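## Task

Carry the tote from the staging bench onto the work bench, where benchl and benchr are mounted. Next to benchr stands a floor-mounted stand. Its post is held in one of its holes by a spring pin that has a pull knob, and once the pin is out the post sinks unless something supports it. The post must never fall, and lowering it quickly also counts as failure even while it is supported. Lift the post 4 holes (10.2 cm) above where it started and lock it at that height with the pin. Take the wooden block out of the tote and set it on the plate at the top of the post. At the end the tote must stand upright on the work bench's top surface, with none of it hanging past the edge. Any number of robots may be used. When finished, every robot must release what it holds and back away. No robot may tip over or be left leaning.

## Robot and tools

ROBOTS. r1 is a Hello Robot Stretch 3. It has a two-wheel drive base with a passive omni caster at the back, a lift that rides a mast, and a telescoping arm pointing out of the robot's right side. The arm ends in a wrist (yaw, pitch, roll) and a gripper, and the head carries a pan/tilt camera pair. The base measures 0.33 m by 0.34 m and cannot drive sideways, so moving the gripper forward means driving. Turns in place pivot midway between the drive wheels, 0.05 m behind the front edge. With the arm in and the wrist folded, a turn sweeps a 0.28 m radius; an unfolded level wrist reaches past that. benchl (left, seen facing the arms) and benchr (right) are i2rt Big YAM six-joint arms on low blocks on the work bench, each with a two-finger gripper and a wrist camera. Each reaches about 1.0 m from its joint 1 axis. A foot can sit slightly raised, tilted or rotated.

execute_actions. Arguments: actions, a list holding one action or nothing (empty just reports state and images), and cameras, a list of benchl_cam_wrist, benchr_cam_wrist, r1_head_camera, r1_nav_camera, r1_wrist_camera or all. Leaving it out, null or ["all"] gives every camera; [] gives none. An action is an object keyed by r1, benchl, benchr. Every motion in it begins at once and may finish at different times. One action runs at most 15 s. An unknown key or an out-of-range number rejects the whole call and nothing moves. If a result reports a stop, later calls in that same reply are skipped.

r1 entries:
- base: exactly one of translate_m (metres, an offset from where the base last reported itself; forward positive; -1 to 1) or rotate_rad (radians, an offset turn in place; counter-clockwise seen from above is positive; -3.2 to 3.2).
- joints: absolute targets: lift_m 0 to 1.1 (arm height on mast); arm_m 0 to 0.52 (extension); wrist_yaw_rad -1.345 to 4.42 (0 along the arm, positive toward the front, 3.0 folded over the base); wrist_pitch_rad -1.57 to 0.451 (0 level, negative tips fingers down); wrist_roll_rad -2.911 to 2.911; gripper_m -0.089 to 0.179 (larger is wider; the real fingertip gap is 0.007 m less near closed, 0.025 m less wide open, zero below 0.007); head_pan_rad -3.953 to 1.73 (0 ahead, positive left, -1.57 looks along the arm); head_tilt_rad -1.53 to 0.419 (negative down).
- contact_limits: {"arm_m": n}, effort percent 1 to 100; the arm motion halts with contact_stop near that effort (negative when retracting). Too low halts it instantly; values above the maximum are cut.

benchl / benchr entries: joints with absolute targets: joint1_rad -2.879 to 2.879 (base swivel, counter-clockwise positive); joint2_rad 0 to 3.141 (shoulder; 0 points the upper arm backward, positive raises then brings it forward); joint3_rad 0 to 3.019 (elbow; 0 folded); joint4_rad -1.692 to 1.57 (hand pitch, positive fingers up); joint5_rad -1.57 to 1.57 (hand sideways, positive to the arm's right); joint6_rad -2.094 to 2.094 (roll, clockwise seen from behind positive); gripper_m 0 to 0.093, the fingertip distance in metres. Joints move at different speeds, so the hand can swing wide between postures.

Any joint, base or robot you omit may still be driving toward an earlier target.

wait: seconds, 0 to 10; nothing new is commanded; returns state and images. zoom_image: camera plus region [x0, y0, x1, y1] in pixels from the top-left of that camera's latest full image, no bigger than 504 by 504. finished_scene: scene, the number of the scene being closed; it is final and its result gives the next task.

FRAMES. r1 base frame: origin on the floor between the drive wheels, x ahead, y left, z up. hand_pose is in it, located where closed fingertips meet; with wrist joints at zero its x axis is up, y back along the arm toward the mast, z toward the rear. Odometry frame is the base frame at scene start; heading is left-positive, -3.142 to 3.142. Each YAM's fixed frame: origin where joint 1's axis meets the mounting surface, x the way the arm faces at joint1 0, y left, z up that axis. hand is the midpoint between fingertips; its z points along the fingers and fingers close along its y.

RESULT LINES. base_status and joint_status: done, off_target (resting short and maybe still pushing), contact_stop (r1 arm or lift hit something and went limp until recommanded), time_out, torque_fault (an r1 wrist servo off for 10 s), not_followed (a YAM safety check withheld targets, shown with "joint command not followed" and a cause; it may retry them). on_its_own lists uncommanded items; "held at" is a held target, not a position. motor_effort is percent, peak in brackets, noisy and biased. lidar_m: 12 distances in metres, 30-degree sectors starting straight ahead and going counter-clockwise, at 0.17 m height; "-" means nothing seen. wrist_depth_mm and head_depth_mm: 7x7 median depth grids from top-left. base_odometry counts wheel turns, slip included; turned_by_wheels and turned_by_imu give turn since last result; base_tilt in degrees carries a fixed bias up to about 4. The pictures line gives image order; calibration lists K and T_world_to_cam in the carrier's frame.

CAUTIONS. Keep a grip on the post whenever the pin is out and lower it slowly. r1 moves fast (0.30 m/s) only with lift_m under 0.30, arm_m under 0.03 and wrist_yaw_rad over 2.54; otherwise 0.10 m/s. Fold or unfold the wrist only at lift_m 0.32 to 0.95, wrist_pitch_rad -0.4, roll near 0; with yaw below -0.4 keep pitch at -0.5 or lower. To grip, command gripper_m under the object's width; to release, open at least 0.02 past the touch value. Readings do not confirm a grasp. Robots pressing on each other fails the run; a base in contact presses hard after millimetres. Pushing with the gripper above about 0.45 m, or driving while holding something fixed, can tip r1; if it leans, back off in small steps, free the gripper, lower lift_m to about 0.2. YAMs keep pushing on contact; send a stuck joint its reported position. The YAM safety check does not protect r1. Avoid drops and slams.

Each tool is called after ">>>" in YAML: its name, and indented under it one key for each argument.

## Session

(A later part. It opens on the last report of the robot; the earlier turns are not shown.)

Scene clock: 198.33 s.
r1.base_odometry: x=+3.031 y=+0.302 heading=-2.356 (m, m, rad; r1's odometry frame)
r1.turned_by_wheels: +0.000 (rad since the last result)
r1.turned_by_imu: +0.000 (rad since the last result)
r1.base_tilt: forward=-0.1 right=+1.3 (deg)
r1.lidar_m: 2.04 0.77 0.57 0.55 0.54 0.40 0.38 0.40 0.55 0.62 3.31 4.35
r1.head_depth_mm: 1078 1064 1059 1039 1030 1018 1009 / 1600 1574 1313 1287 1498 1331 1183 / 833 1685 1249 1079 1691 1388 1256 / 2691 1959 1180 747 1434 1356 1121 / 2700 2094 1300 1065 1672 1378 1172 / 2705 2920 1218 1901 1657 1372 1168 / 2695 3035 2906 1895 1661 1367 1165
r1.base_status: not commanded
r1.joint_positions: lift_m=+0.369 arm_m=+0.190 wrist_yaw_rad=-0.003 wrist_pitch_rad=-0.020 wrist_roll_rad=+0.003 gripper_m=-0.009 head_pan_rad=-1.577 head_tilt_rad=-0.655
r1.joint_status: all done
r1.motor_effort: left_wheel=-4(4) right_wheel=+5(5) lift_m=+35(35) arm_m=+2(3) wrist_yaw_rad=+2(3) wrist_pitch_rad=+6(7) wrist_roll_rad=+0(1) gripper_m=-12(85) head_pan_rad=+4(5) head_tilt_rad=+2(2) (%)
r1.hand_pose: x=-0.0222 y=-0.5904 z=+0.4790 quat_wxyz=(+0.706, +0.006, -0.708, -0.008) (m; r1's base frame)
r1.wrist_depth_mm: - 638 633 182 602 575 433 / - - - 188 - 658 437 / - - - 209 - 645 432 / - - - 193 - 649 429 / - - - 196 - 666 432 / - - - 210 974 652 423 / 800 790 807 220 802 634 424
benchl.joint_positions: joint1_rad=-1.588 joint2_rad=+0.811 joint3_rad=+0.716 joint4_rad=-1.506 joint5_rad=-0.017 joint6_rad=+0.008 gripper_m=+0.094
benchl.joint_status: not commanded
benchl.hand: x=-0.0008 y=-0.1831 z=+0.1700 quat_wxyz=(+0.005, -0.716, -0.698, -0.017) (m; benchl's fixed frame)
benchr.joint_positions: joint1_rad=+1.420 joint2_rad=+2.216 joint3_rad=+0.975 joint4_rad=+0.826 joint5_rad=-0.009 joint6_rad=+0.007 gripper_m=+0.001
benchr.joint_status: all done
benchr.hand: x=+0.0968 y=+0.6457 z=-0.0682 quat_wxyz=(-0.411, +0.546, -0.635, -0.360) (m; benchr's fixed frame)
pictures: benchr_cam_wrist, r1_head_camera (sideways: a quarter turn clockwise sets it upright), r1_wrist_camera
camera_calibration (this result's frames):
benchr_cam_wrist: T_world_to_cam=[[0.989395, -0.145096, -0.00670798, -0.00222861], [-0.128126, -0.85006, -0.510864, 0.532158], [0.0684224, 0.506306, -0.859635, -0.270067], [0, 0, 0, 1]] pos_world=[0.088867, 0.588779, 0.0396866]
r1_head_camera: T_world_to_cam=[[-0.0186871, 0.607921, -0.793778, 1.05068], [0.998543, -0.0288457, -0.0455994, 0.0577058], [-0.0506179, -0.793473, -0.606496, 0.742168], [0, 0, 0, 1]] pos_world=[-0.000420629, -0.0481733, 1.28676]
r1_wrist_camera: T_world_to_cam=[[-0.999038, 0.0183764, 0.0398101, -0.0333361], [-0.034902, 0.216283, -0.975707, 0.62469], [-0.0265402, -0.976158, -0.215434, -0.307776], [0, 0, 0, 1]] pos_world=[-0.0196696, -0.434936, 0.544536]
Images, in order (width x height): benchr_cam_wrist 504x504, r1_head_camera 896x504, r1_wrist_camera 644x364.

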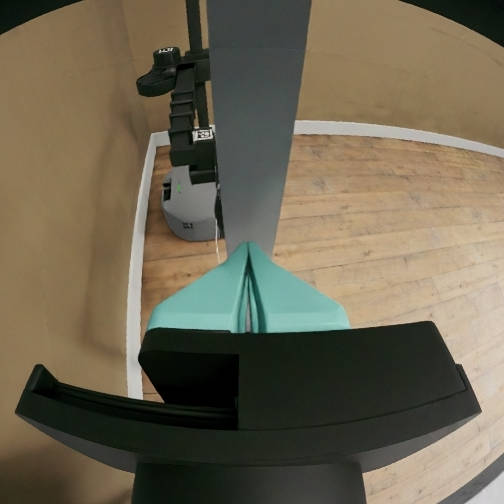

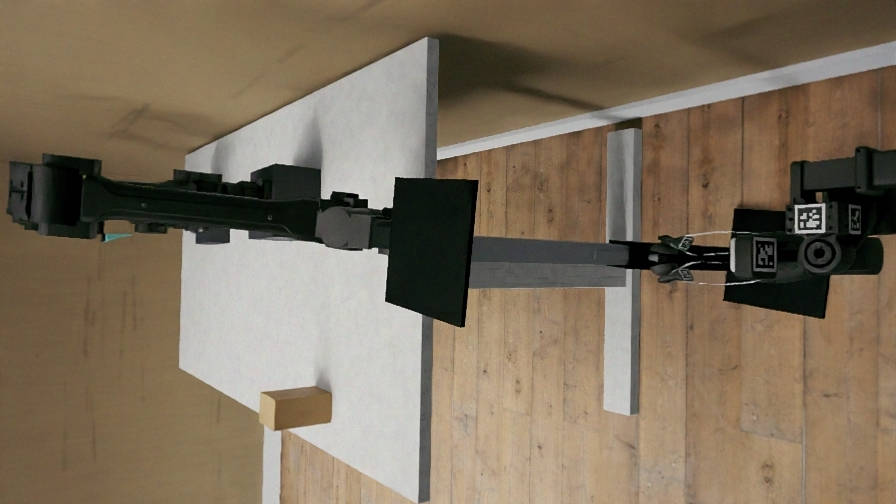

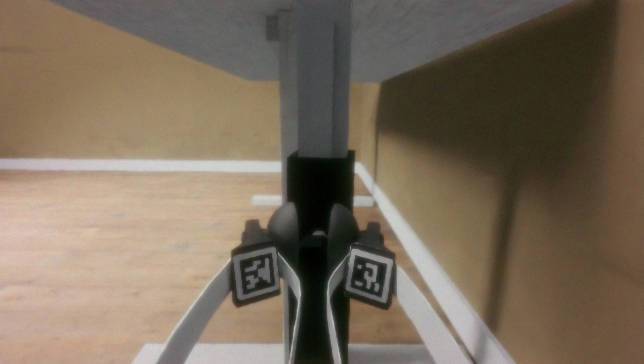

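>>> execute_actions:
  actions:
    - {"benchr":{"joints":{"gripper_m":0.09,"joint2_rad":2.27,"joint4_rad":0.82}}}
  cameras: []

>>> execute_actions:
  actions:
    - {"benchr":{"joints":{"joint2_rad":2.35,"joint3_rad":1.14,"joint4_rad":0.76}}}
  cameras: ["benchr_cam_wrist","r1_wrist_camera"]

Scene clock: 200.23 s.
r1.base_odometry: x=+3.031 y=+0.302 heading=-2.356 (m, m, rad; r1's odometry frame)
r1.turned_by_wheels: +0.000 (rad since the last result)
r1.turned_by_imu: +0.000 (rad since the last result)
r1.base_tilt: forward=+0.0 right=+1.3 (deg)
r1.lidar_m: 2.04 0.77 0.56 0.55 0.54 0.40 0.38 0.40 0.55 0.62 3.32 4.33
r1.head_depth_mm: 1075 1067 1058 1041 1031 1017 1006 / 1604 1576 1311 1286 1499 1327 1179 / 835 1684 1251 1037 1691 1391 1264 / 2702 1949 1181 749 1437 1345 1128 / 2715 2095 1291 1068 1674 1375 1177 / 2715 2907 1212 1905 1680 1369 1165 / 2718 3050 2896 1900 1667 1365 1163
r1.base_status: not commanded
r1.joint_positions: lift_m=+0.369 arm_m=+0.190 wrist_yaw_rad=-0.003 wrist_pitch_rad=-0.020 wrist_roll_rad=+0.003 gripper_m=-0.009 head_pan_rad=-1.577 head_tilt_rad=-0.655
r1.joint_status: not commanded
r1.motor_effort: left_wheel=-4(4) right_wheel=+5(5) lift_m=+35(35) arm_m=+3(2) wrist_yaw_rad=+1(2) wrist_pitch_rad=+6(6) wrist_roll_rad=-1(1) gripper_m=-12(12) head_pan_rad=+4(4) head_tilt_rad=+2(2) (%)
r1.hand_pose: x=-0.0222 y=-0.5904 z=+0.4790 quat_wxyz=(+0.706, +0.006, -0.708, -0.008) (m; r1's base frame)
r1.wrist_depth_mm: - 631 618 183 602 573 427 / - - - 188 - 655 426 / - - - 207 - 641 430 / - - - 193 - 641 428 / - - - 197 - 645 429 / - - - 209 960 645 426 / 796 781 808 218 805 648 429
benchl.joint_positions: joint1_rad=-1.588 joint2_rad=+0.811 joint3_rad=+0.716 joint4_rad=-1.506 joint5_rad=-0.017 joint6_rad=+0.008 gripper_m=+0.094
benchl.joint_status: not commanded
benchl.hand: x=-0.0008 y=-0.1831 z=+0.1700 quat_wxyz=(+0.005, -0.716, -0.698, -0.017) (m; benchl's fixed frame)
benchr.joint_positions: joint1_rad=+1.420 joint2_rad=+2.251 joint3_rad=+0.968 joint4_rad=+0.825 joint5_rad=-0.009 joint6_rad=+0.007 gripper_m=+0.090
benchr.joint_status: all done
benchr.hand: x=+0.0951 y=+0.6348 z=-0.0931 quat_wxyz=(-0.397, +0.553, -0.644, -0.348) (m; benchr's fixed frame)
pictures: none
No camera images: the call's "cameras" was empty. Leave "cameras" out to get every camera's image.

Scene clock: 201.20 s.
r1.base_odometry: x=+3.031 y=+0.302 heading=-2.356 (m, m, rad; r1's odometry frame)
r1.turned_by_wheels: +0.000 (rad since the last result)
r1.turned_by_imu: +0.000 (rad since the last result)
r1.base_tilt: forward=+0.0 right=+1.4 (deg)
r1.lidar_m: 2.04 0.77 0.57 0.55 0.54 0.40 0.38 0.40 0.55 0.62 3.32 4.38
r1.head_depth_mm: 1074 1065 1056 1040 1031 1023 1010 / 1603 1576 1309 1286 1509 1337 1183 / 941 1706 1259 1010 1684 1385 1251 / 2620 1939 1239 750 1426 1348 1119 / 2724 2094 1307 1063 1686 1373 1169 / 2706 2906 1207 1902 1674 1376 1168 / 2720 3065 2909 1904 1667 1375 1162
r1.base_status: not commanded
r1.joint_positions: lift_m=+0.369 arm_m=+0.190 wrist_yaw_rad=-0.003 wrist_pitch_rad=-0.020 wrist_roll_rad=+0.003 gripper_m=-0.009 head_pan_rad=-1.577 head_tilt_rad=-0.655
r1.joint_status: not commanded
r1.motor_effort: left_wheel=-4(4) right_wheel=+5(6) lift_m=+36(35) arm_m=+2(3) wrist_yaw_rad=+2(2) wrist_pitch_rad=+6(6) wrist_roll_rad=-1(1) gripper_m=-12(12) head_pan_rad=+4(4) head_tilt_rad=+2(2) (%)
r1.hand_pose: x=-0.0222 y=-0.5904 z=+0.4790 quat_wxyz=(+0.706, +0.006, -0.708, -0.008) (m; r1's base frame)
r1.wrist_depth_mm: - 627 616 183 602 560 432 / - - - 189 - 642 431 / - - - 207 - 630 435 / - - - 193 - 637 426 / - - - 196 - 645 430 / - - - 210 958 633 436 / 806 802 808 219 810 643 424
benchl.joint_positions: joint1_rad=-1.588 joint2_rad=+0.811 joint3_rad=+0.716 joint4_rad=-1.506 joint5_rad=-0.017 joint6_rad=+0.008 gripper_m=+0.094
benchl.joint_status: not commanded
benchl.hand: x=-0.0008 y=-0.1831 z=+0.1700 quat_wxyz=(+0.005, -0.716, -0.698, -0.017) (m; benchl's fixed frame)
benchr.joint_positions: joint1_rad=+1.420 joint2_rad=+2.347 joint3_rad=+1.116 joint4_rad=+0.762 joint5_rad=-0.009 joint6_rad=+0.007 gripper_m=+0.090
benchr.joint_status: all done
benchr.hand: x=+0.1012 y=+0.6747 z=-0.1185 quat_wxyz=(-0.393, +0.555, -0.646, -0.345) (m; benchr's fixed frame)
pictures: benchr_cam_wrist, r1_wrist_camera
camera_calibration (this result's frames):
benchr_cam_wrist: T_world_to_cam=[[0.989339, -0.145465, -0.00695498, -0.00247915], [-0.132106, -0.876336, -0.463232, 0.555459], [0.0612892, 0.459212, -0.88621, -0.298934], [0, 0, 0, 1]] pos_world=[0.0941538, 0.623682, -0.00762938]
r1_wrist_camera: T_world_to_cam=[[-0.999038, 0.0183764, 0.0398101, -0.0333361], [-0.0349021, 0.21628, -0.975707, 0.624689], [-0.0265401, -0.976158, -0.215431, -0.307778], [0, 0, 0, 1]] pos_world=[-0.0196695, -0.434936, 0.544536]
Images, in order (width x height): benchr_cam_wrist 504x504, r1_wrist_camera 644x364.

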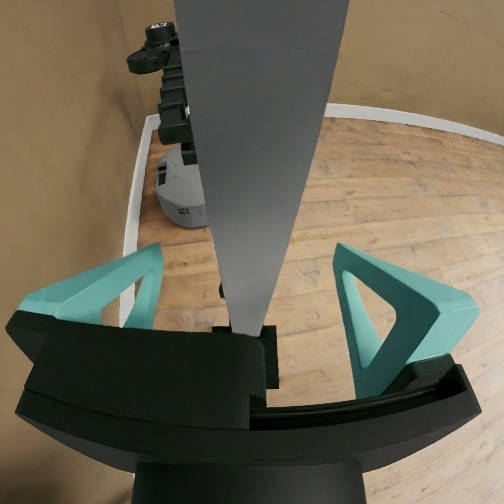

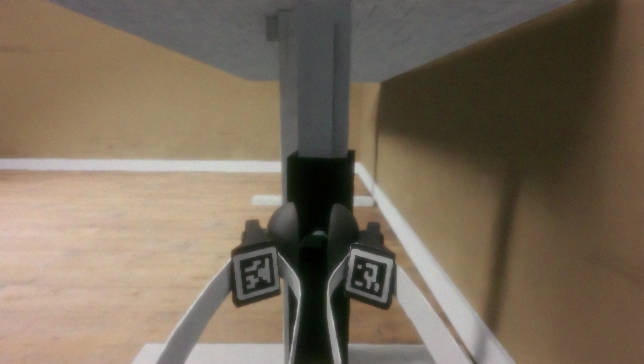

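>>> execute_actions:
  actions:
    - {"benchr":{"joints":{"joint2_rad":2.37,"joint3_rad":1.17,"joint4_rad":0.82}}}
  cameras: []

>>> execute_actions:
  actions:
    - {"benchr":{"joints":{"gripper_m":0}}}
  cameras: ["benchr_cam_wrist","r1_wrist_camera"]

Scene clock: 202.43 s.
r1.base_odometry: x=+3.031 y=+0.302 heading=-2.356 (m, m, rad; r1's odometry frame)
r1.turned_by_wheels: +0.000 (rad since the last result)
r1.turned_by_imu: +0.000 (rad since the last result)
r1.base_tilt: forward=-0.1 right=+1.3 (deg)
r1.lidar_m: 2.04 0.77 0.57 0.55 0.54 0.40 0.38 0.40 0.55 0.62 3.31 4.38
r1.head_depth_mm: 1081 1064 1053 1038 1029 1023 1009 / 1592 1562 1312 1283 1497 1334 1176 / 945 1680 1249 1013 1676 1391 1255 / 2655 1940 1241 749 1432 1351 1124 / 2715 2084 1300 1065 1677 1382 1169 / 2700 2933 1210 1900 1663 1372 1171 / 2720 3015 2906 1904 1663 1370 1161
r1.base_status: not commanded
r1.joint_positions: lift_m=+0.369 arm_m=+0.190 wrist_yaw_rad=-0.003 wrist_pitch_rad=-0.020 wrist_roll_rad=+0.003 gripper_m=-0.009 head_pan_rad=-1.577 head_tilt_rad=-0.655
r1.joint_status: not commanded
r1.motor_effort: left_wheel=-4(4) right_wheel=+5(6) lift_m=+35(35) arm_m=+3(2) wrist_yaw_rad=+2(1) wrist_pitch_rad=+6(6) wrist_roll_rad=+0(1) gripper_m=-12(12) head_pan_rad=+4(4) head_tilt_rad=+2(1) (%)
r1.hand_pose: x=-0.0222 y=-0.5904 z=+0.4790 quat_wxyz=(+0.706, +0.006, -0.708, -0.008) (m; r1's base frame)
r1.wrist_depth_mm: - 635 622 183 602 567 431 / - - - 188 - 640 429 / - - - 207 - 651 429 / - - - 194 - 651 432 / - - - 197 - 638 430 / 1000 - - 209 979 642 426 / 794 806 796 218 805 638 429
benchl.joint_positions: joint1_rad=-1.588 joint2_rad=+0.811 joint3_rad=+0.716 joint4_rad=-1.506 joint5_rad=-0.017 joint6_rad=+0.008 gripper_m=+0.094
benchl.joint_status: not commanded
benchl.hand: x=-0.0008 y=-0.1831 z=+0.1700 quat_wxyz=(+0.005, -0.716, -0.698, -0.017) (m; benchl's fixed frame)
benchr.joint_positions: joint1_rad=+1.420 joint2_rad=+2.348 joint3_rad=+1.138 joint4_rad=+0.804 joint5_rad=-0.009 joint6_rad=+0.007 gripper_m=+0.090
benchr.joint_status: all done
benchr.hand: x=+0.1033 y=+0.6887 z=-0.1022 quat_wxyz=(-0.413, +0.544, -0.634, -0.363) (m; benchr's fixed frame)
pictures: none
No camera images: the call's "cameras" was empty. Leave "cameras" out to get every camera's image.

Scene clock: 203.13 s.
r1.base_odometry: x=+3.031 y=+0.302 heading=-2.356 (m, m, rad; r1's odometry frame)
r1.turned_by_wheels: +0.000 (rad since the last result)
r1.turned_by_imu: +0.000 (rad since the last result)
r1.base_tilt: forward=+0.0 right=+1.4 (deg)
r1.lidar_m: 2.03 0.77 0.57 0.55 0.54 0.40 0.38 0.40 0.55 0.62 3.31 4.37
r1.head_depth_mm: 1080 1067 1059 1042 1031 1025 1006 / 1601 1566 1314 1288 1500 1330 1181 / 950 1691 1250 1085 1699 1397 1259 / 2627 1948 1176 750 1396 1349 1129 / 2713 2093 1303 1070 1683 1380 1169 / 2668 2949 1211 1912 1654 1371 1164 / 2671 3006 2905 1892 1664 1379 1162
r1.base_status: not commanded
r1.joint_positions: lift_m=+0.369 arm_m=+0.190 wrist_yaw_rad=-0.003 wrist_pitch_rad=-0.020 wrist_roll_rad=+0.003 gripper_m=-0.009 head_pan_rad=-1.577 head_tilt_rad=-0.655
r1.joint_status: not commanded
r1.motor_effort: left_wheel=-4(4) right_wheel=+5(5) lift_m=+35(35) arm_m=+3(3) wrist_yaw_rad=+2(2) wrist_pitch_rad=+6(6) wrist_roll_rad=-1(0) gripper_m=-12(12) head_pan_rad=+5(4) head_tilt_rad=+2(2) (%)
r1.hand_pose: x=-0.0222 y=-0.5904 z=+0.4790 quat_wxyz=(+0.706, +0.006, -0.708, -0.008) (m; r1's base frame)
r1.wrist_depth_mm: - 632 633 183 614 558 430 / - - - 189 - 652 429 / - - - 207 - 652 434 / - - - 195 - 646 434 / - - - 198 - 637 434 / - - - 210 961 641 426 / 794 808 796 219 837 642 425
benchl.joint_positions: joint1_rad=-1.588 joint2_rad=+0.811 joint3_rad=+0.716 joint4_rad=-1.506 joint5_rad=-0.017 joint6_rad=+0.008 gripper_m=+0.094
benchl.joint_status: not commanded
benchl.hand: x=-0.0008 y=-0.1831 z=+0.1700 quat_wxyz=(+0.005, -0.716, -0.698, -0.017) (m; benchl's fixed frame)
benchr.joint_positions: joint1_rad=+1.420 joint2_rad=+2.349 joint3_rad=+1.138 joint4_rad=+0.806 joint5_rad=-0.010 joint6_rad=+0.007 gripper_m=+0.030
benchr.joint_status: gripper_m off_target (ended at +0.030, target +0.000)
benchr.hand: x=+0.1036 y=+0.6887 z=-0.1023 quat_wxyz=(-0.413, +0.544, -0.634, -0.363) (m; benchr's fixed frame)
pictures: benchr_cam_wrist, r1_wrist_camera
camera_calibration (this result's frames):
benchr_cam_wrist: T_world_to_cam=[[0.989418, -0.144901, -0.00746851, -0.0032127], [-0.127745, -0.845552, -0.518385, 0.548298], [0.0687995, 0.513853, -0.855115, -0.326471], [0, 0, 0, 1]] pos_world=[0.095682, 0.630908, 0.00503498]
r1_wrist_camera: T_world_to_cam=[[-0.999038, 0.0183777, 0.0398096, -0.0333354], [-0.0349021, 0.216253, -0.975713, 0.624684], [-0.0265403, -0.976164, -0.215403, -0.307797], [0, 0, 0, 1]] pos_world=[-0.0196696, -0.434937, 0.544539]
Images, in order (width x height): benchr_cam_wrist 504x504, r1_wrist_camera 644x364.

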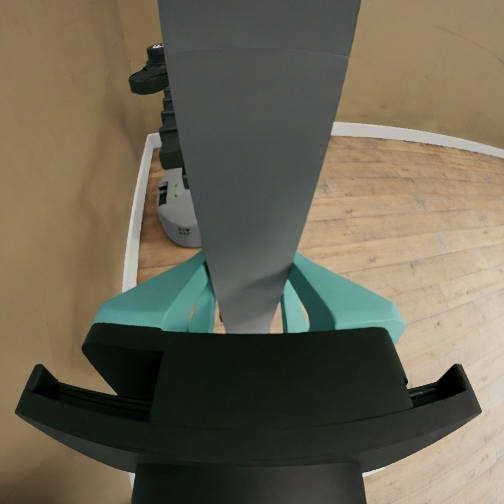

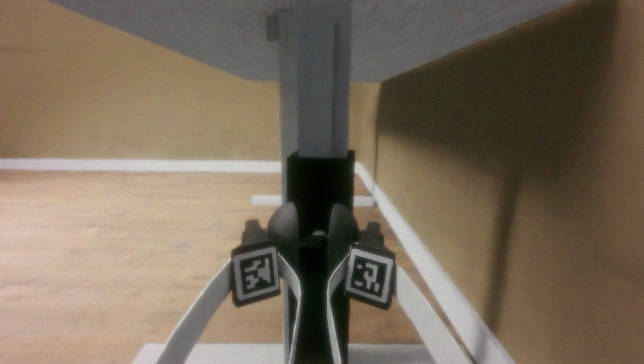

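>>> execute_actions:
  actions:
    - {"benchr":{"joints":{"joint2_rad":2.31,"joint3_rad":1.16,"joint4_rad":0.82}},"r1":{"joints":{"gripper_m":-0.03}}}
  cameras: []

>>> execute_actions:
  actions:
    - {"r1":{"joints":{"arm_m":0.172}}}
  cameras: ["r1_head_camera","r1_wrist_camera"]

>>> execute_actions:
  actions:
    - {"benchr":{"joints":{"joint2_rad":2.22,"joint3_rad":1.14,"joint4_rad":0.74}}}
  cameras: ["r1_head_camera","r1_wrist_camera"]

Scene clock: 204.90 s.
r1.base_odometry: x=+3.031 y=+0.302 heading=-2.356 (m, m, rad; r1's odometry frame)
r1.turned_by_wheels: +0.000 (rad since the last result)
r1.turned_by_imu: +0.000 (rad since the last result)
r1.base_tilt: forward=+0.0 right=+1.3 (deg)
r1.lidar_m: 2.04 0.77 0.57 0.55 0.54 0.40 0.38 0.40 0.55 0.62 3.32 4.38
r1.head_depth_mm: 1073 1063 1057 1039 1032 1024 1007 / 1600 1577 1309 1294 1502 1335 1183 / 948 1688 1250 1080 1692 1390 1255 / 2623 1950 1176 750 1396 1351 1123 / 2664 2083 1307 1072 1667 1380 1173 / 2695 2934 1209 1907 1672 1381 1167 / 2696 3046 2900 1898 1666 1361 1163
r1.base_status: not commanded
r1.joint_positions: lift_m=+0.369 arm_m=+0.190 wrist_yaw_rad=-0.003 wrist_pitch_rad=-0.018 wrist_roll_rad=+0.003 gripper_m=-0.029 head_pan_rad=-1.577 head_tilt_rad=-0.655
r1.joint_status: all done
r1.motor_effort: left_wheel=-4(4) right_wheel=+5(5) lift_m=+35(35) arm_m=+2(2) wrist_yaw_rad=+2(2) wrist_pitch_rad=+6(6) wrist_roll_rad=-1(1) gripper_m=-19(86) head_pan_rad=+4(4) head_tilt_rad=+2(2) (%)
r1.hand_pose: x=-0.0222 y=-0.5904 z=+0.4794 quat_wxyz=(+0.706, +0.006, -0.708, -0.008) (m; r1's base frame)
r1.wrist_depth_mm: - 633 614 183 602 574 438 / - - - 189 - 649 431 / - - - 207 - 643 427 / - - - 194 - 649 433 / - - - 198 - 643 433 / - - - 209 974 642 432 / 801 797 791 218 818 647 429
benchl.joint_positions: joint1_rad=-1.588 joint2_rad=+0.811 joint3_rad=+0.716 joint4_rad=-1.506 joint5_rad=-0.017 joint6_rad=+0.008 gripper_m=+0.094
benchl.joint_status: not commanded
benchl.hand: x=-0.0008 y=-0.1831 z=+0.1700 quat_wxyz=(+0.005, -0.716, -0.698, -0.017) (m; benchl's fixed frame)
benchr.joint_positions: joint1_rad=+1.420 joint2_rad=+2.348 joint3_rad=+1.138 joint4_rad=+0.806 joint5_rad=-0.010 joint6_rad=+0.007 gripper_m=+0.030
benchr.joint_status: all done
benchr.hand: x=+0.1037 y=+0.6889 z=-0.1018 quat_wxyz=(-0.414, +0.544, -0.633, -0.363) (m; benchr's fixed frame)
pictures: none
No camera images: the call's "cameras" was empty. Leave "cameras" out to get every camera's image.

Scene clock: 205.90 s.
r1.base_odometry: x=+3.031 y=+0.302 heading=-2.356 (m, m, rad; r1's odometry frame)
r1.turned_by_wheels: +0.000 (rad since the last result)
r1.turned_by_imu: +0.000 (rad since the last result)
r1.base_tilt: forward=-0.1 right=+1.3 (deg)
r1.lidar_m: 2.04 0.77 0.57 0.55 0.54 0.40 0.38 0.40 0.55 0.62 3.32 4.38
r1.head_depth_mm: 1071 1068 1056 1044 1032 1022 1010 / 1604 1577 1313 1290 1501 1323 1185 / 953 1692 1250 1077 1697 1392 1236 / 2617 1948 1177 749 1397 1308 - / 2709 2097 1296 1069 1673 1385 1170 / 2716 2937 1213 1900 1665 1377 1167 / 2722 2982 2936 1905 1662 1373 1167
r1.base_status: not commanded
r1.joint_positions: lift_m=+0.369 arm_m=+0.172 wrist_yaw_rad=-0.004 wrist_pitch_rad=-0.014 wrist_roll_rad=+0.003 gripper_m=-0.029 head_pan_rad=-1.577 head_tilt_rad=-0.655
r1.joint_status: all done
r1.motor_effort: left_wheel=-4(4) right_wheel=+5(5) lift_m=+35(35) arm_m=-5(7) wrist_yaw_rad=+2(2) wrist_pitch_rad=+4(6) wrist_roll_rad=-1(1) gripper_m=-15(19) head_pan_rad=+4(4) head_tilt_rad=+2(2) (%)
r1.hand_pose: x=-0.0224 y=-0.5733 z=+0.4805 quat_wxyz=(+0.706, +0.004, -0.708, -0.006) (m; r1's base frame)
r1.wrist_depth_mm: - 608 602 215 592 563 439 / - - - 554 - 643 431 / - - - 577 - 649 431 / - - - 213 - 651 424 / - - - - - 648 432 / - - - 231 987 647 430 / 810 807 822 689 807 637 427
benchl.joint_positions: joint1_rad=-1.588 joint2_rad=+0.811 joint3_rad=+0.716 joint4_rad=-1.506 joint5_rad=-0.017 joint6_rad=+0.008 gripper_m=+0.094
benchl.joint_status: not commanded
benchl.hand: x=-0.0008 y=-0.1831 z=+0.1700 quat_wxyz=(+0.005, -0.716, -0.698, -0.017) (m; benchl's fixed frame)
benchr.joint_positions: joint1_rad=+1.420 joint2_rad=+2.348 joint3_rad=+1.138 joint4_rad=+0.806 joint5_rad=-0.010 joint6_rad=+0.007 gripper_m=+0.030
benchr.joint_status: not commanded
benchr.hand: x=+0.1037 y=+0.6889 z=-0.1018 quat_wxyz=(-0.414, +0.544, -0.633, -0.363) (m; benchr's fixed frame)
pictures: r1_head_camera (sideways: a quarter turn clockwise sets it upright), r1_wrist_camera
camera_calibration (this result's frames):
r1_head_camera: T_world_to_cam=[[-0.0186871, 0.607921, -0.793778, 1.05068], [0.998543, -0.0288457, -0.0455994, 0.0577058], [-0.0506179, -0.793473, -0.606496, 0.742168], [0, 0, 0, 1]] pos_world=[-0.000420629, -0.0481733, 1.28676]
r1_wrist_camera: T_world_to_cam=[[-0.999024, 0.0193346, 0.0397174, -0.0333007], [-0.0347662, 0.210524, -0.97697, 0.619786], [-0.0272508, -0.977397, -0.209647, -0.29433], [0, 0, 0, 1]] pos_world=[-0.0197413, -0.417514, 0.54513]
Images, in order (width x height): r1_head_camera 896x504, r1_wrist_camera 644x364.

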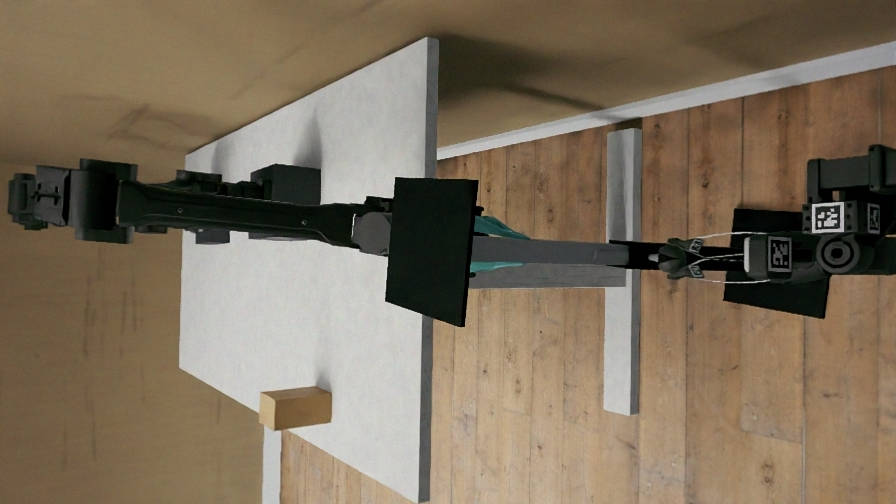

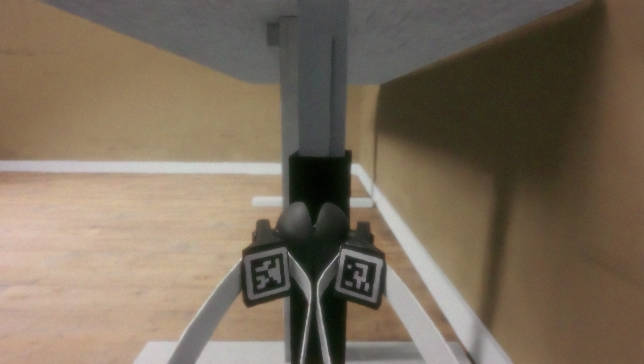

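Scene clock: 206.53 s.
r1.base_odometry: x=+3.031 y=+0.302 heading=-2.356 (m, m, rad; r1's odometry frame)
r1.turned_by_wheels: +0.000 (rad since the last result)
r1.turned_by_imu: +0.000 (rad since the last result)
r1.base_tilt: forward=+0.0 right=+1.4 (deg)
r1.lidar_m: 2.04 0.77 0.57 0.55 0.54 0.40 0.38 0.40 0.55 0.62 3.32 4.36
r1.head_depth_mm: 1073 1071 1053 1043 1030 1020 1008 / 1601 1565 1311 1280 1502 1336 1183 / 852 1696 1250 1037 1701 1392 1232 / 2659 1933 1183 746 1394 1304 - / 2712 2104 1300 1071 1671 1377 1169 / 2704 2910 1210 1912 1669 1372 1171 / 2724 3025 2911 1913 1655 1372 1162
r1.base_status: not commanded
r1.joint_positions: lift_m=+0.369 arm_m=+0.172 wrist_yaw_rad=-0.004 wrist_pitch_rad=-0.014 wrist_roll_rad=+0.003 gripper_m=-0.029 head_pan_rad=-1.577 head_tilt_rad=-0.655
r1.joint_status: not commanded
r1.motor_effort: left_wheel=-4(4) right_wheel=+5(5) lift_m=+35(35) arm_m=-5(5) wrist_yaw_rad=+3(2) wrist_pitch_rad=+4(5) wrist_roll_rad=-1(1) gripper_m=-16(15) head_pan_rad=+4(4) head_tilt_rad=+2(2) (%)
r1.hand_pose: x=-0.0224 y=-0.5733 z=+0.4805 quat_wxyz=(+0.706, +0.004, -0.708, -0.006) (m; r1's base frame)
r1.wrist_depth_mm: - 613 594 216 592 570 434 / - - - 553 - 639 441 / - - - 560 - 646 431 / - - - 212 - 645 430 / - - - - - 650 432 / - - - 230 945 650 428 / 819 813 833 683 811 637 431
benchl.joint_positions: joint1_rad=-1.588 joint2_rad=+0.811 joint3_rad=+0.716 joint4_rad=-1.506 joint5_rad=-0.017 joint6_rad=+0.008 gripper_m=+0.094
benchl.joint_status: not commanded
benchl.hand: x=-0.0008 y=-0.1831 z=+0.1700 quat_wxyz=(+0.005, -0.716, -0.698, -0.017) (m; benchl's fixed frame)
benchr.joint_positions: joint1_rad=+1.420 joint2_rad=+2.336 joint3_rad=+1.138 joint4_rad=+0.784 joint5_rad=-0.010 joint6_rad=+0.007 gripper_m=+0.030
benchr.joint_status: all done
benchr.hand: x=+0.1038 y=+0.6896 z=-0.0985 quat_wxyz=(-0.411, +0.546, -0.635, -0.361) (m; benchr's fixed frame)
pictures: r1_head_camera (sideways: a quarter turn clockwise sets it upright), r1_wrist_camera
camera_calibration (this result's frames):
r1_head_camera: T_world_to_cam=[[-0.0186871, 0.607921, -0.793778, 1.05068], [0.998543, -0.0288458, -0.0455994, 0.0577058], [-0.050618, -0.793474, -0.606496, 0.742168], [0, 0, 0, 1]] pos_world=[-0.000420635, -0.0481733, 1.28676]
r1_wrist_camera: T_world_to_cam=[[-0.999024, 0.0193363, 0.0397167, -0.0332998], [-0.0347663, 0.210484, -0.976979, 0.619777], [-0.0272509, -0.977406, -0.209606, -0.294353], [0, 0, 0, 1]] pos_world=[-0.0197413, -0.417512, 0.545134]
Images, in order (width x height): r1_head_camera 896x504, r1_wrist_camera 644x364.

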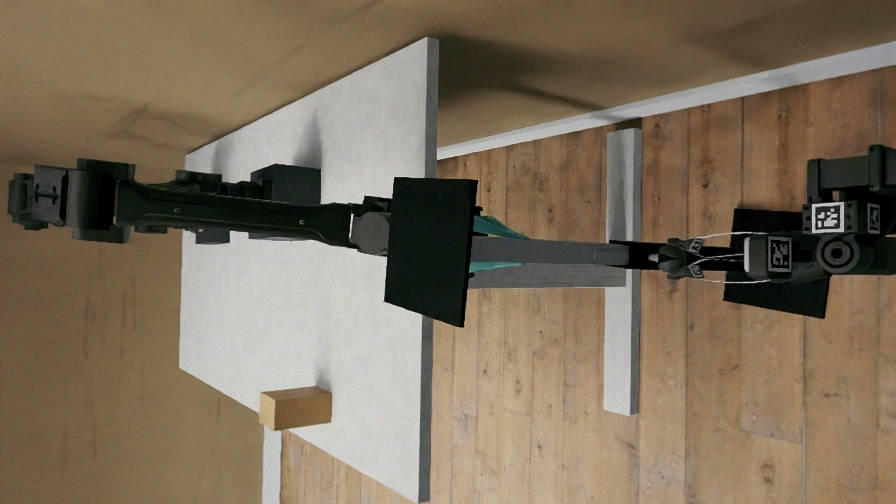

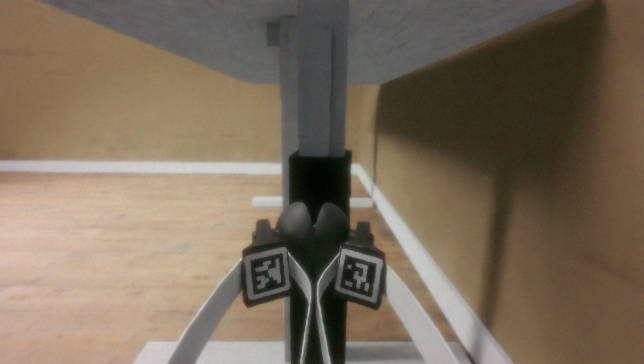

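>>> execute_actions:
  actions:
    - {"benchr":{"joints":{"joint2_rad":2.29,"joint4_rad":0.79}},"r1":{"joints":{"gripper_m":0.07}}}
  cameras: ["r1_head_camera"]

>>> execute_actions:
  actions:
    - {"r1":{"joints":{"arm_m":0.208}}}
  cameras: []

>>> execute_actions:
  actions:
    - {"r1":{"joints":{"gripper_m":-0.035}}}
  cameras: ["r1_wrist_camera"]

>>> execute_actions:
  actions:
    - {"r1":{"joints":{"arm_m":0.18}}}
  cameras: ["r1_head_camera","r1_wrist_camera"]

Scene clock: 209.03 s.
r1.base_odometry: x=+3.031 y=+0.302 heading=-2.356 (m, m, rad; r1's odometry frame)
r1.turned_by_wheels: +0.000 (rad since the last result)
r1.turned_by_imu: +0.000 (rad since the last result)
r1.base_tilt: forward=-0.1 right=+1.3 (deg)
r1.lidar_m: 2.04 0.77 0.57 0.55 0.54 0.40 0.38 0.40 0.55 0.62 3.32 4.36
r1.head_depth_mm: 1077 1071 1051 1042 1030 1020 1008 / 1605 1571 1307 1282 1506 1333 1177 / 867 1692 1249 1040 1685 1388 1238 / 2616 1932 1178 744 1401 1291 - / 2710 2101 1292 1067 1676 1375 1170 / 2698 2905 1210 1900 1667 1376 1169 / 2716 3018 2911 1887 1678 1370 1161
r1.base_status: not commanded
r1.joint_positions: lift_m=+0.369 arm_m=+0.172 wrist_yaw_rad=-0.003 wrist_pitch_rad=-0.016 wrist_roll_rad=+0.003 gripper_m=+0.070 head_pan_rad=-1.577 head_tilt_rad=-0.655
r1.joint_status: all done
r1.motor_effort: left_wheel=-4(4) right_wheel=+5(6) lift_m=+35(35) arm_m=-3(5) wrist_yaw_rad=+2(2) wrist_pitch_rad=+5(5) wrist_roll_rad=-1(1) gripper_m=+0(81) head_pan_rad=+4(4) head_tilt_rad=+2(1) (%)
r1.hand_pose: x=-0.0223 y=-0.5731 z=+0.4800 quat_wxyz=(+0.706, +0.005, -0.708, -0.007) (m; r1's base frame)
r1.wrist_depth_mm: - 620 616 201 599 578 429 / - - - 543 - 648 425 / - - - 568 - 645 431 / - - - 212 - 648 435 / - - - 218 - 651 429 / - - 994 233 - 647 432 / 796 824 810 241 816 600 431
benchl.joint_positions: joint1_rad=-1.588 joint2_rad=+0.811 joint3_rad=+0.716 joint4_rad=-1.506 joint5_rad=-0.017 joint6_rad=+0.008 gripper_m=+0.094
benchl.joint_status: not commanded
benchl.hand: x=-0.0008 y=-0.1831 z=+0.1700 quat_wxyz=(+0.005, -0.716, -0.698, -0.017) (m; benchl's fixed frame)
benchr.joint_positions: joint1_rad=+1.420 joint2_rad=+2.337 joint3_rad=+1.138 joint4_rad=+0.788 joint5_rad=-0.010 joint6_rad=+0.007 gripper_m=+0.030
benchr.joint_status: all done
benchr.hand: x=+0.1038 y=+0.6898 z=-0.0982 quat_wxyz=(-0.412, +0.545, -0.635, -0.362) (m; benchr's fixed frame)
pictures: r1_head_camera (sideways: a quarter turn clockwise sets it upright)
camera_calibration (this result's frames):
r1_head_camera: T_world_to_cam=[[-0.0186872, 0.607921, -0.793778, 1.05068], [0.998543, -0.0288456, -0.0455994, 0.0577058], [-0.0506178, -0.793473, -0.606496, 0.742168], [0, 0, 0, 1]] pos_world=[-0.000420623, -0.0481733, 1.28676]
Images, in order (width x height): r1_head_camera 896x504.

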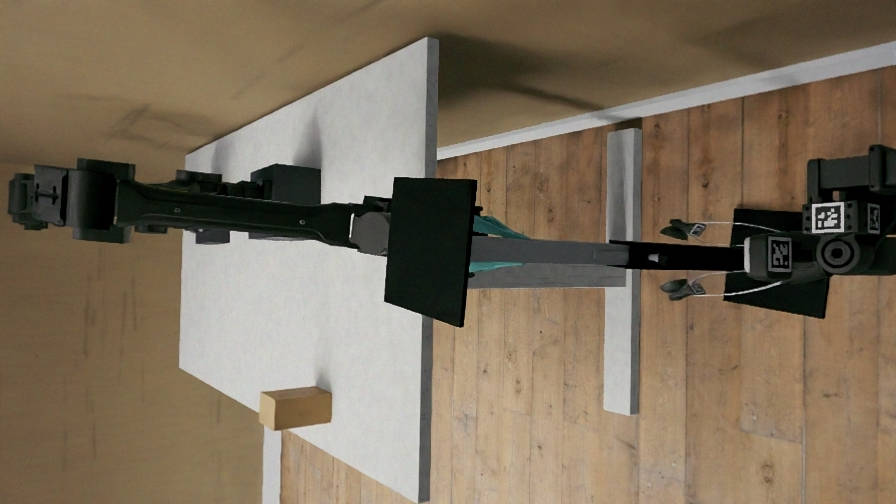

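Scene clock: 210.33 s.
r1.base_odometry: x=+3.031 y=+0.302 heading=-2.356 (m, m, rad; r1's odometry frame)
r1.turned_by_wheels: +0.000 (rad since the last result)
r1.turned_by_imu: +0.000 (rad since the last result)
r1.base_tilt: forward=-0.1 right=+1.3 (deg)
r1.lidar_m: 2.05 0.77 0.57 0.55 0.54 0.40 0.38 0.40 0.55 0.62 3.32 4.37
r1.head_depth_mm: 1073 1069 1052 1041 1032 1021 1009 / 1594 1574 1311 1283 1506 1335 1186 / 866 1707 1252 1037 1698 1390 - / 2613 1938 1181 747 1392 1353 1125 / 2688 2093 1300 1070 1685 1379 1172 / 2724 2920 1216 1908 1685 1372 1169 / 2690 3017 2888 1892 1671 1370 1165
r1.base_status: not commanded
r1.joint_positions: lift_m=+0.369 arm_m=+0.208 wrist_yaw_rad=-0.003 wrist_pitch_rad=-0.016 wrist_roll_rad=+0.003 gripper_m=+0.070 head_pan_rad=-1.577 head_tilt_rad=-0.655
r1.joint_status: all done
r1.motor_effort: left_wheel=-4(4) right_wheel=+4(5) lift_m=+35(35) arm_m=+3(2) wrist_yaw_rad=+2(2) wrist_pitch_rad=+5(5) wrist_roll_rad=-1(1) gripper_m=+1(1) head_pan_rad=+4(4) head_tilt_rad=+2(2) (%)
r1.hand_pose: x=-0.0221 y=-0.6085 z=+0.4799 quat_wxyz=(+0.706, +0.005, -0.708, -0.007) (m; r1's base frame)
r1.wrist_depth_mm: - 620 605 166 615 577 441 / - - - 171 - 648 432 / - - - 178 - 651 437 / - - - 176 - 650 433 / - - - 180 - 654 430 / - - 990 182 - 633 431 / 801 812 798 196 809 607 431
benchl.joint_positions: joint1_rad=-1.588 joint2_rad=+0.811 joint3_rad=+0.716 joint4_rad=-1.506 joint5_rad=-0.017 joint6_rad=+0.008 gripper_m=+0.094
benchl.joint_status: not commanded
benchl.hand: x=-0.0008 y=-0.1831 z=+0.1700 quat_wxyz=(+0.005, -0.716, -0.698, -0.017) (m; benchl's fixed frame)
benchr.joint_positions: joint1_rad=+1.420 joint2_rad=+2.337 joint3_rad=+1.138 joint4_rad=+0.788 joint5_rad=-0.010 joint6_rad=+0.007 gripper_m=+0.030
benchr.joint_status: not commanded
benchr.hand: x=+0.1038 y=+0.6898 z=-0.0982 quat_wxyz=(-0.412, +0.545, -0.635, -0.362) (m; benchr's fixed frame)
pictures: none
No camera images: the call's "cameras" was empty. Leave "cameras" out to get every camera's image.

Scene clock: 211.87 s.
r1.base_odometry: x=+3.031 y=+0.302 heading=-2.356 (m, m, rad; r1's odometry frame)
r1.turned_by_wheels: +0.000 (rad since the last result)
r1.turned_by_imu: +0.000 (rad since the last result)
r1.base_tilt: forward=+0.0 right=+1.3 (deg)
r1.lidar_m: 2.04 0.77 0.57 0.55 0.54 0.40 0.38 0.40 0.55 0.62 3.32 4.34
r1.head_depth_mm: 1073 1064 1050 1036 1031 1020 1009 / 1592 1572 1313 1283 1498 1335 1186 / 853 1689 1250 1043 1684 1389 - / 2629 1951 1186 746 1396 1348 1125 / 2682 2113 1306 1073 1677 1386 1175 / 2709 2895 1217 1924 1672 1379 1169 / 2683 3007 2900 1898 1659 1365 1161
r1.base_status: not commanded
r1.joint_positions: lift_m=+0.370 arm_m=+0.208 wrist_yaw_rad=-0.017 wrist_pitch_rad=-0.016 wrist_roll_rad=+0.005 gripper_m=-0.034 head_pan_rad=-1.577 head_tilt_rad=-0.655
r1.joint_status: all done
r1.on_its_own: wrist_yaw_rad is at rest, and its effort (+13) is outside its rest range (-12 to +12)
r1.motor_effort: left_wheel=-6(6) right_wheel=+7(8) lift_m=+34(35) arm_m=+3(3) wrist_yaw_rad=+13(12) wrist_pitch_rad=+5(5) wrist_roll_rad=-1(1) gripper_m=-25(99) head_pan_rad=+4(4) head_tilt_rad=+2(2) (%)
r1.hand_pose: x=-0.0257 y=-0.6084 z=+0.4800 quat_wxyz=(+0.706, +0.000, -0.708, -0.012) (m; r1's base frame)
r1.wrist_depth_mm: - 606 611 165 594 553 421 / - - - 172 - 626 424 / - - - 177 - 641 427 / - - - 176 - 620 424 / - - - 179 - 637 419 / - - 995 150 952 631 420 / 801 791 810 197 812 628 423
benchl.joint_positions: joint1_rad=-1.588 joint2_rad=+0.811 joint3_rad=+0.716 joint4_rad=-1.506 joint5_rad=-0.017 joint6_rad=+0.008 gripper_m=+0.094
benchl.joint_status: not commanded
benchl.hand: x=-0.0008 y=-0.1831 z=+0.1700 quat_wxyz=(+0.005, -0.716, -0.698, -0.017) (m; benchl's fixed frame)
benchr.joint_positions: joint1_rad=+1.420 joint2_rad=+2.337 joint3_rad=+1.138 joint4_rad=+0.788 joint5_rad=-0.010 joint6_rad=+0.007 gripper_m=+0.030
benchr.joint_status: not commanded
benchr.hand: x=+0.1038 y=+0.6898 z=-0.0982 quat_wxyz=(-0.412, +0.545, -0.635, -0.362) (m; benchr's fixed frame)
pictures: r1_wrist_camera
camera_calibration (this result's frames):
r1_wrist_camera: T_world_to_cam=[[-0.998759, 0.0322134, 0.0379887, -0.0272389], [-0.0302776, 0.212943, -0.976595, 0.627985], [-0.0395489, -0.976533, -0.211704, -0.327614], [0, 0, 0, 1]] pos_world=[-0.021148, -0.452774, 0.544965]
Images, in order (width x height): r1_wrist_camera 644x364.

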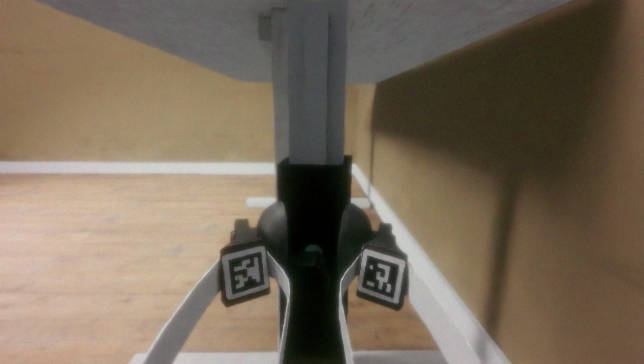

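Scene clock: 213.03 s.
r1.base_odometry: x=+3.031 y=+0.302 heading=-2.356 (m, m, rad; r1's odometry frame)
r1.turned_by_wheels: +0.000 (rad since the last result)
r1.turned_by_imu: +0.000 (rad since the last result)
r1.base_tilt: forward=-0.1 right=+1.3 (deg)
r1.lidar_m: 2.04 0.77 0.57 0.55 0.54 0.40 0.38 0.40 0.55 0.62 3.34 4.39
r1.head_depth_mm: 1072 1061 1057 1038 1034 1019 1008 / 1602 1577 1314 1288 1500 1338 1177 / 866 1685 1255 1039 1704 1386 1225 / 2664 1947 1177 743 1396 1354 - / 2729 2093 1298 1069 1679 1373 1173 / 2691 2928 1210 1908 1666 1374 1167 / 2707 2992 2912 1898 1667 1376 1166
r1.base_status: not commanded
r1.joint_positions: lift_m=+0.370 arm_m=+0.181 wrist_yaw_rad=-0.006 wrist_pitch_rad=+0.002 wrist_roll_rad=+0.004 gripper_m=-0.031 head_pan_rad=-1.577 head_tilt_rad=-0.655
r1.joint_status: all done
r1.motor_effort: left_wheel=-3(5) right_wheel=+3(7) lift_m=+34(34) arm_m=-5(8) wrist_yaw_rad=+4(12) wrist_pitch_rad=-1(5) wrist_roll_rad=-2(5) gripper_m=-17(24) head_pan_rad=+4(5) head_tilt_rad=+2(2) (%)
r1.hand_pose: x=-0.0229 y=-0.5818 z=+0.4846 quat_wxyz=(+0.706, -0.002, -0.708, -0.002) (m; r1's base frame)
r1.wrist_depth_mm: - 555 559 212 551 542 431 / - - - 549 - 641 432 / - - - 561 - 641 425 / - - - 205 - 638 434 / - - - - - 632 428 / - - - 218 980 631 427 / 795 832 852 227 843 628 429
benchl.joint_positions: joint1_rad=-1.588 joint2_rad=+0.811 joint3_rad=+0.716 joint4_rad=-1.506 joint5_rad=-0.017 joint6_rad=+0.008 gripper_m=+0.094
benchl.joint_status: not commanded
benchl.hand: x=-0.0008 y=-0.1831 z=+0.1700 quat_wxyz=(+0.005, -0.716, -0.698, -0.017) (m; benchl's fixed frame)
benchr.joint_positions: joint1_rad=+1.420 joint2_rad=+2.337 joint3_rad=+1.138 joint4_rad=+0.788 joint5_rad=-0.010 joint6_rad=+0.007 gripper_m=+0.030
benchr.joint_status: not commanded
benchr.hand: x=+0.1038 y=+0.6898 z=-0.0982 quat_wxyz=(-0.412, +0.545, -0.635, -0.362) (m; benchr's fixed frame)
pictures: r1_head_camera (sideways: a quarter turn clockwise sets it upright), r1_wrist_camera
camera_calibration (this result's frames):
r1_head_camera: T_world_to_cam=[[-0.0186878, 0.607811, -0.793861, 1.05079], [0.998543, -0.028852, -0.0455963, 0.0577017], [-0.0506184, -0.793557, -0.606387, 0.742025], [0, 0, 0, 1]] pos_world=[-0.000420642, -0.0481754, 1.28676]
r1_wrist_camera: T_world_to_cam=[[-0.99904, 0.0220572, 0.0378411, -0.0313468], [-0.0328192, 0.195172, -0.98022, 0.618224], [-0.0290064, -0.980521, -0.194261, -0.311054], [0, 0, 0, 1]] pos_world=[-0.0200497, -0.424963, 0.546756]
Images, in order (width x height): r1_head_camera 896x504, r1_wrist_camera 644x364.

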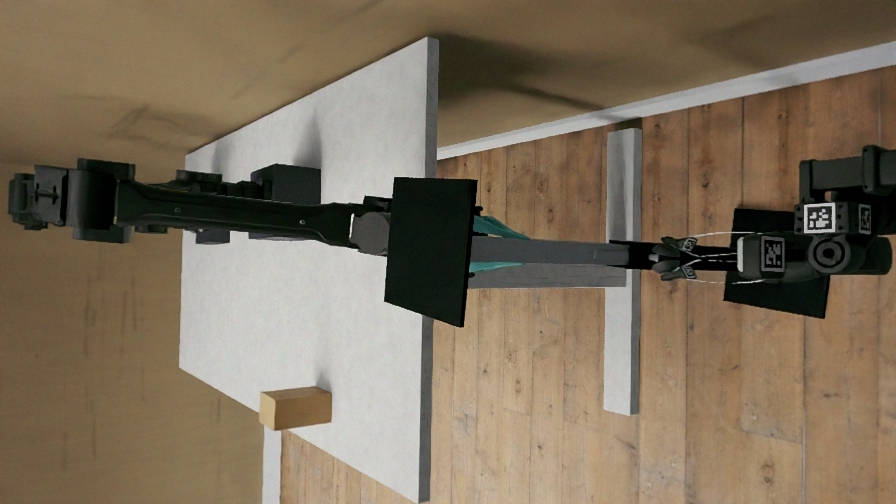

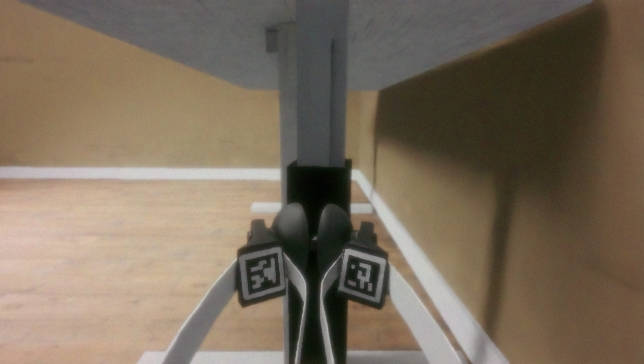

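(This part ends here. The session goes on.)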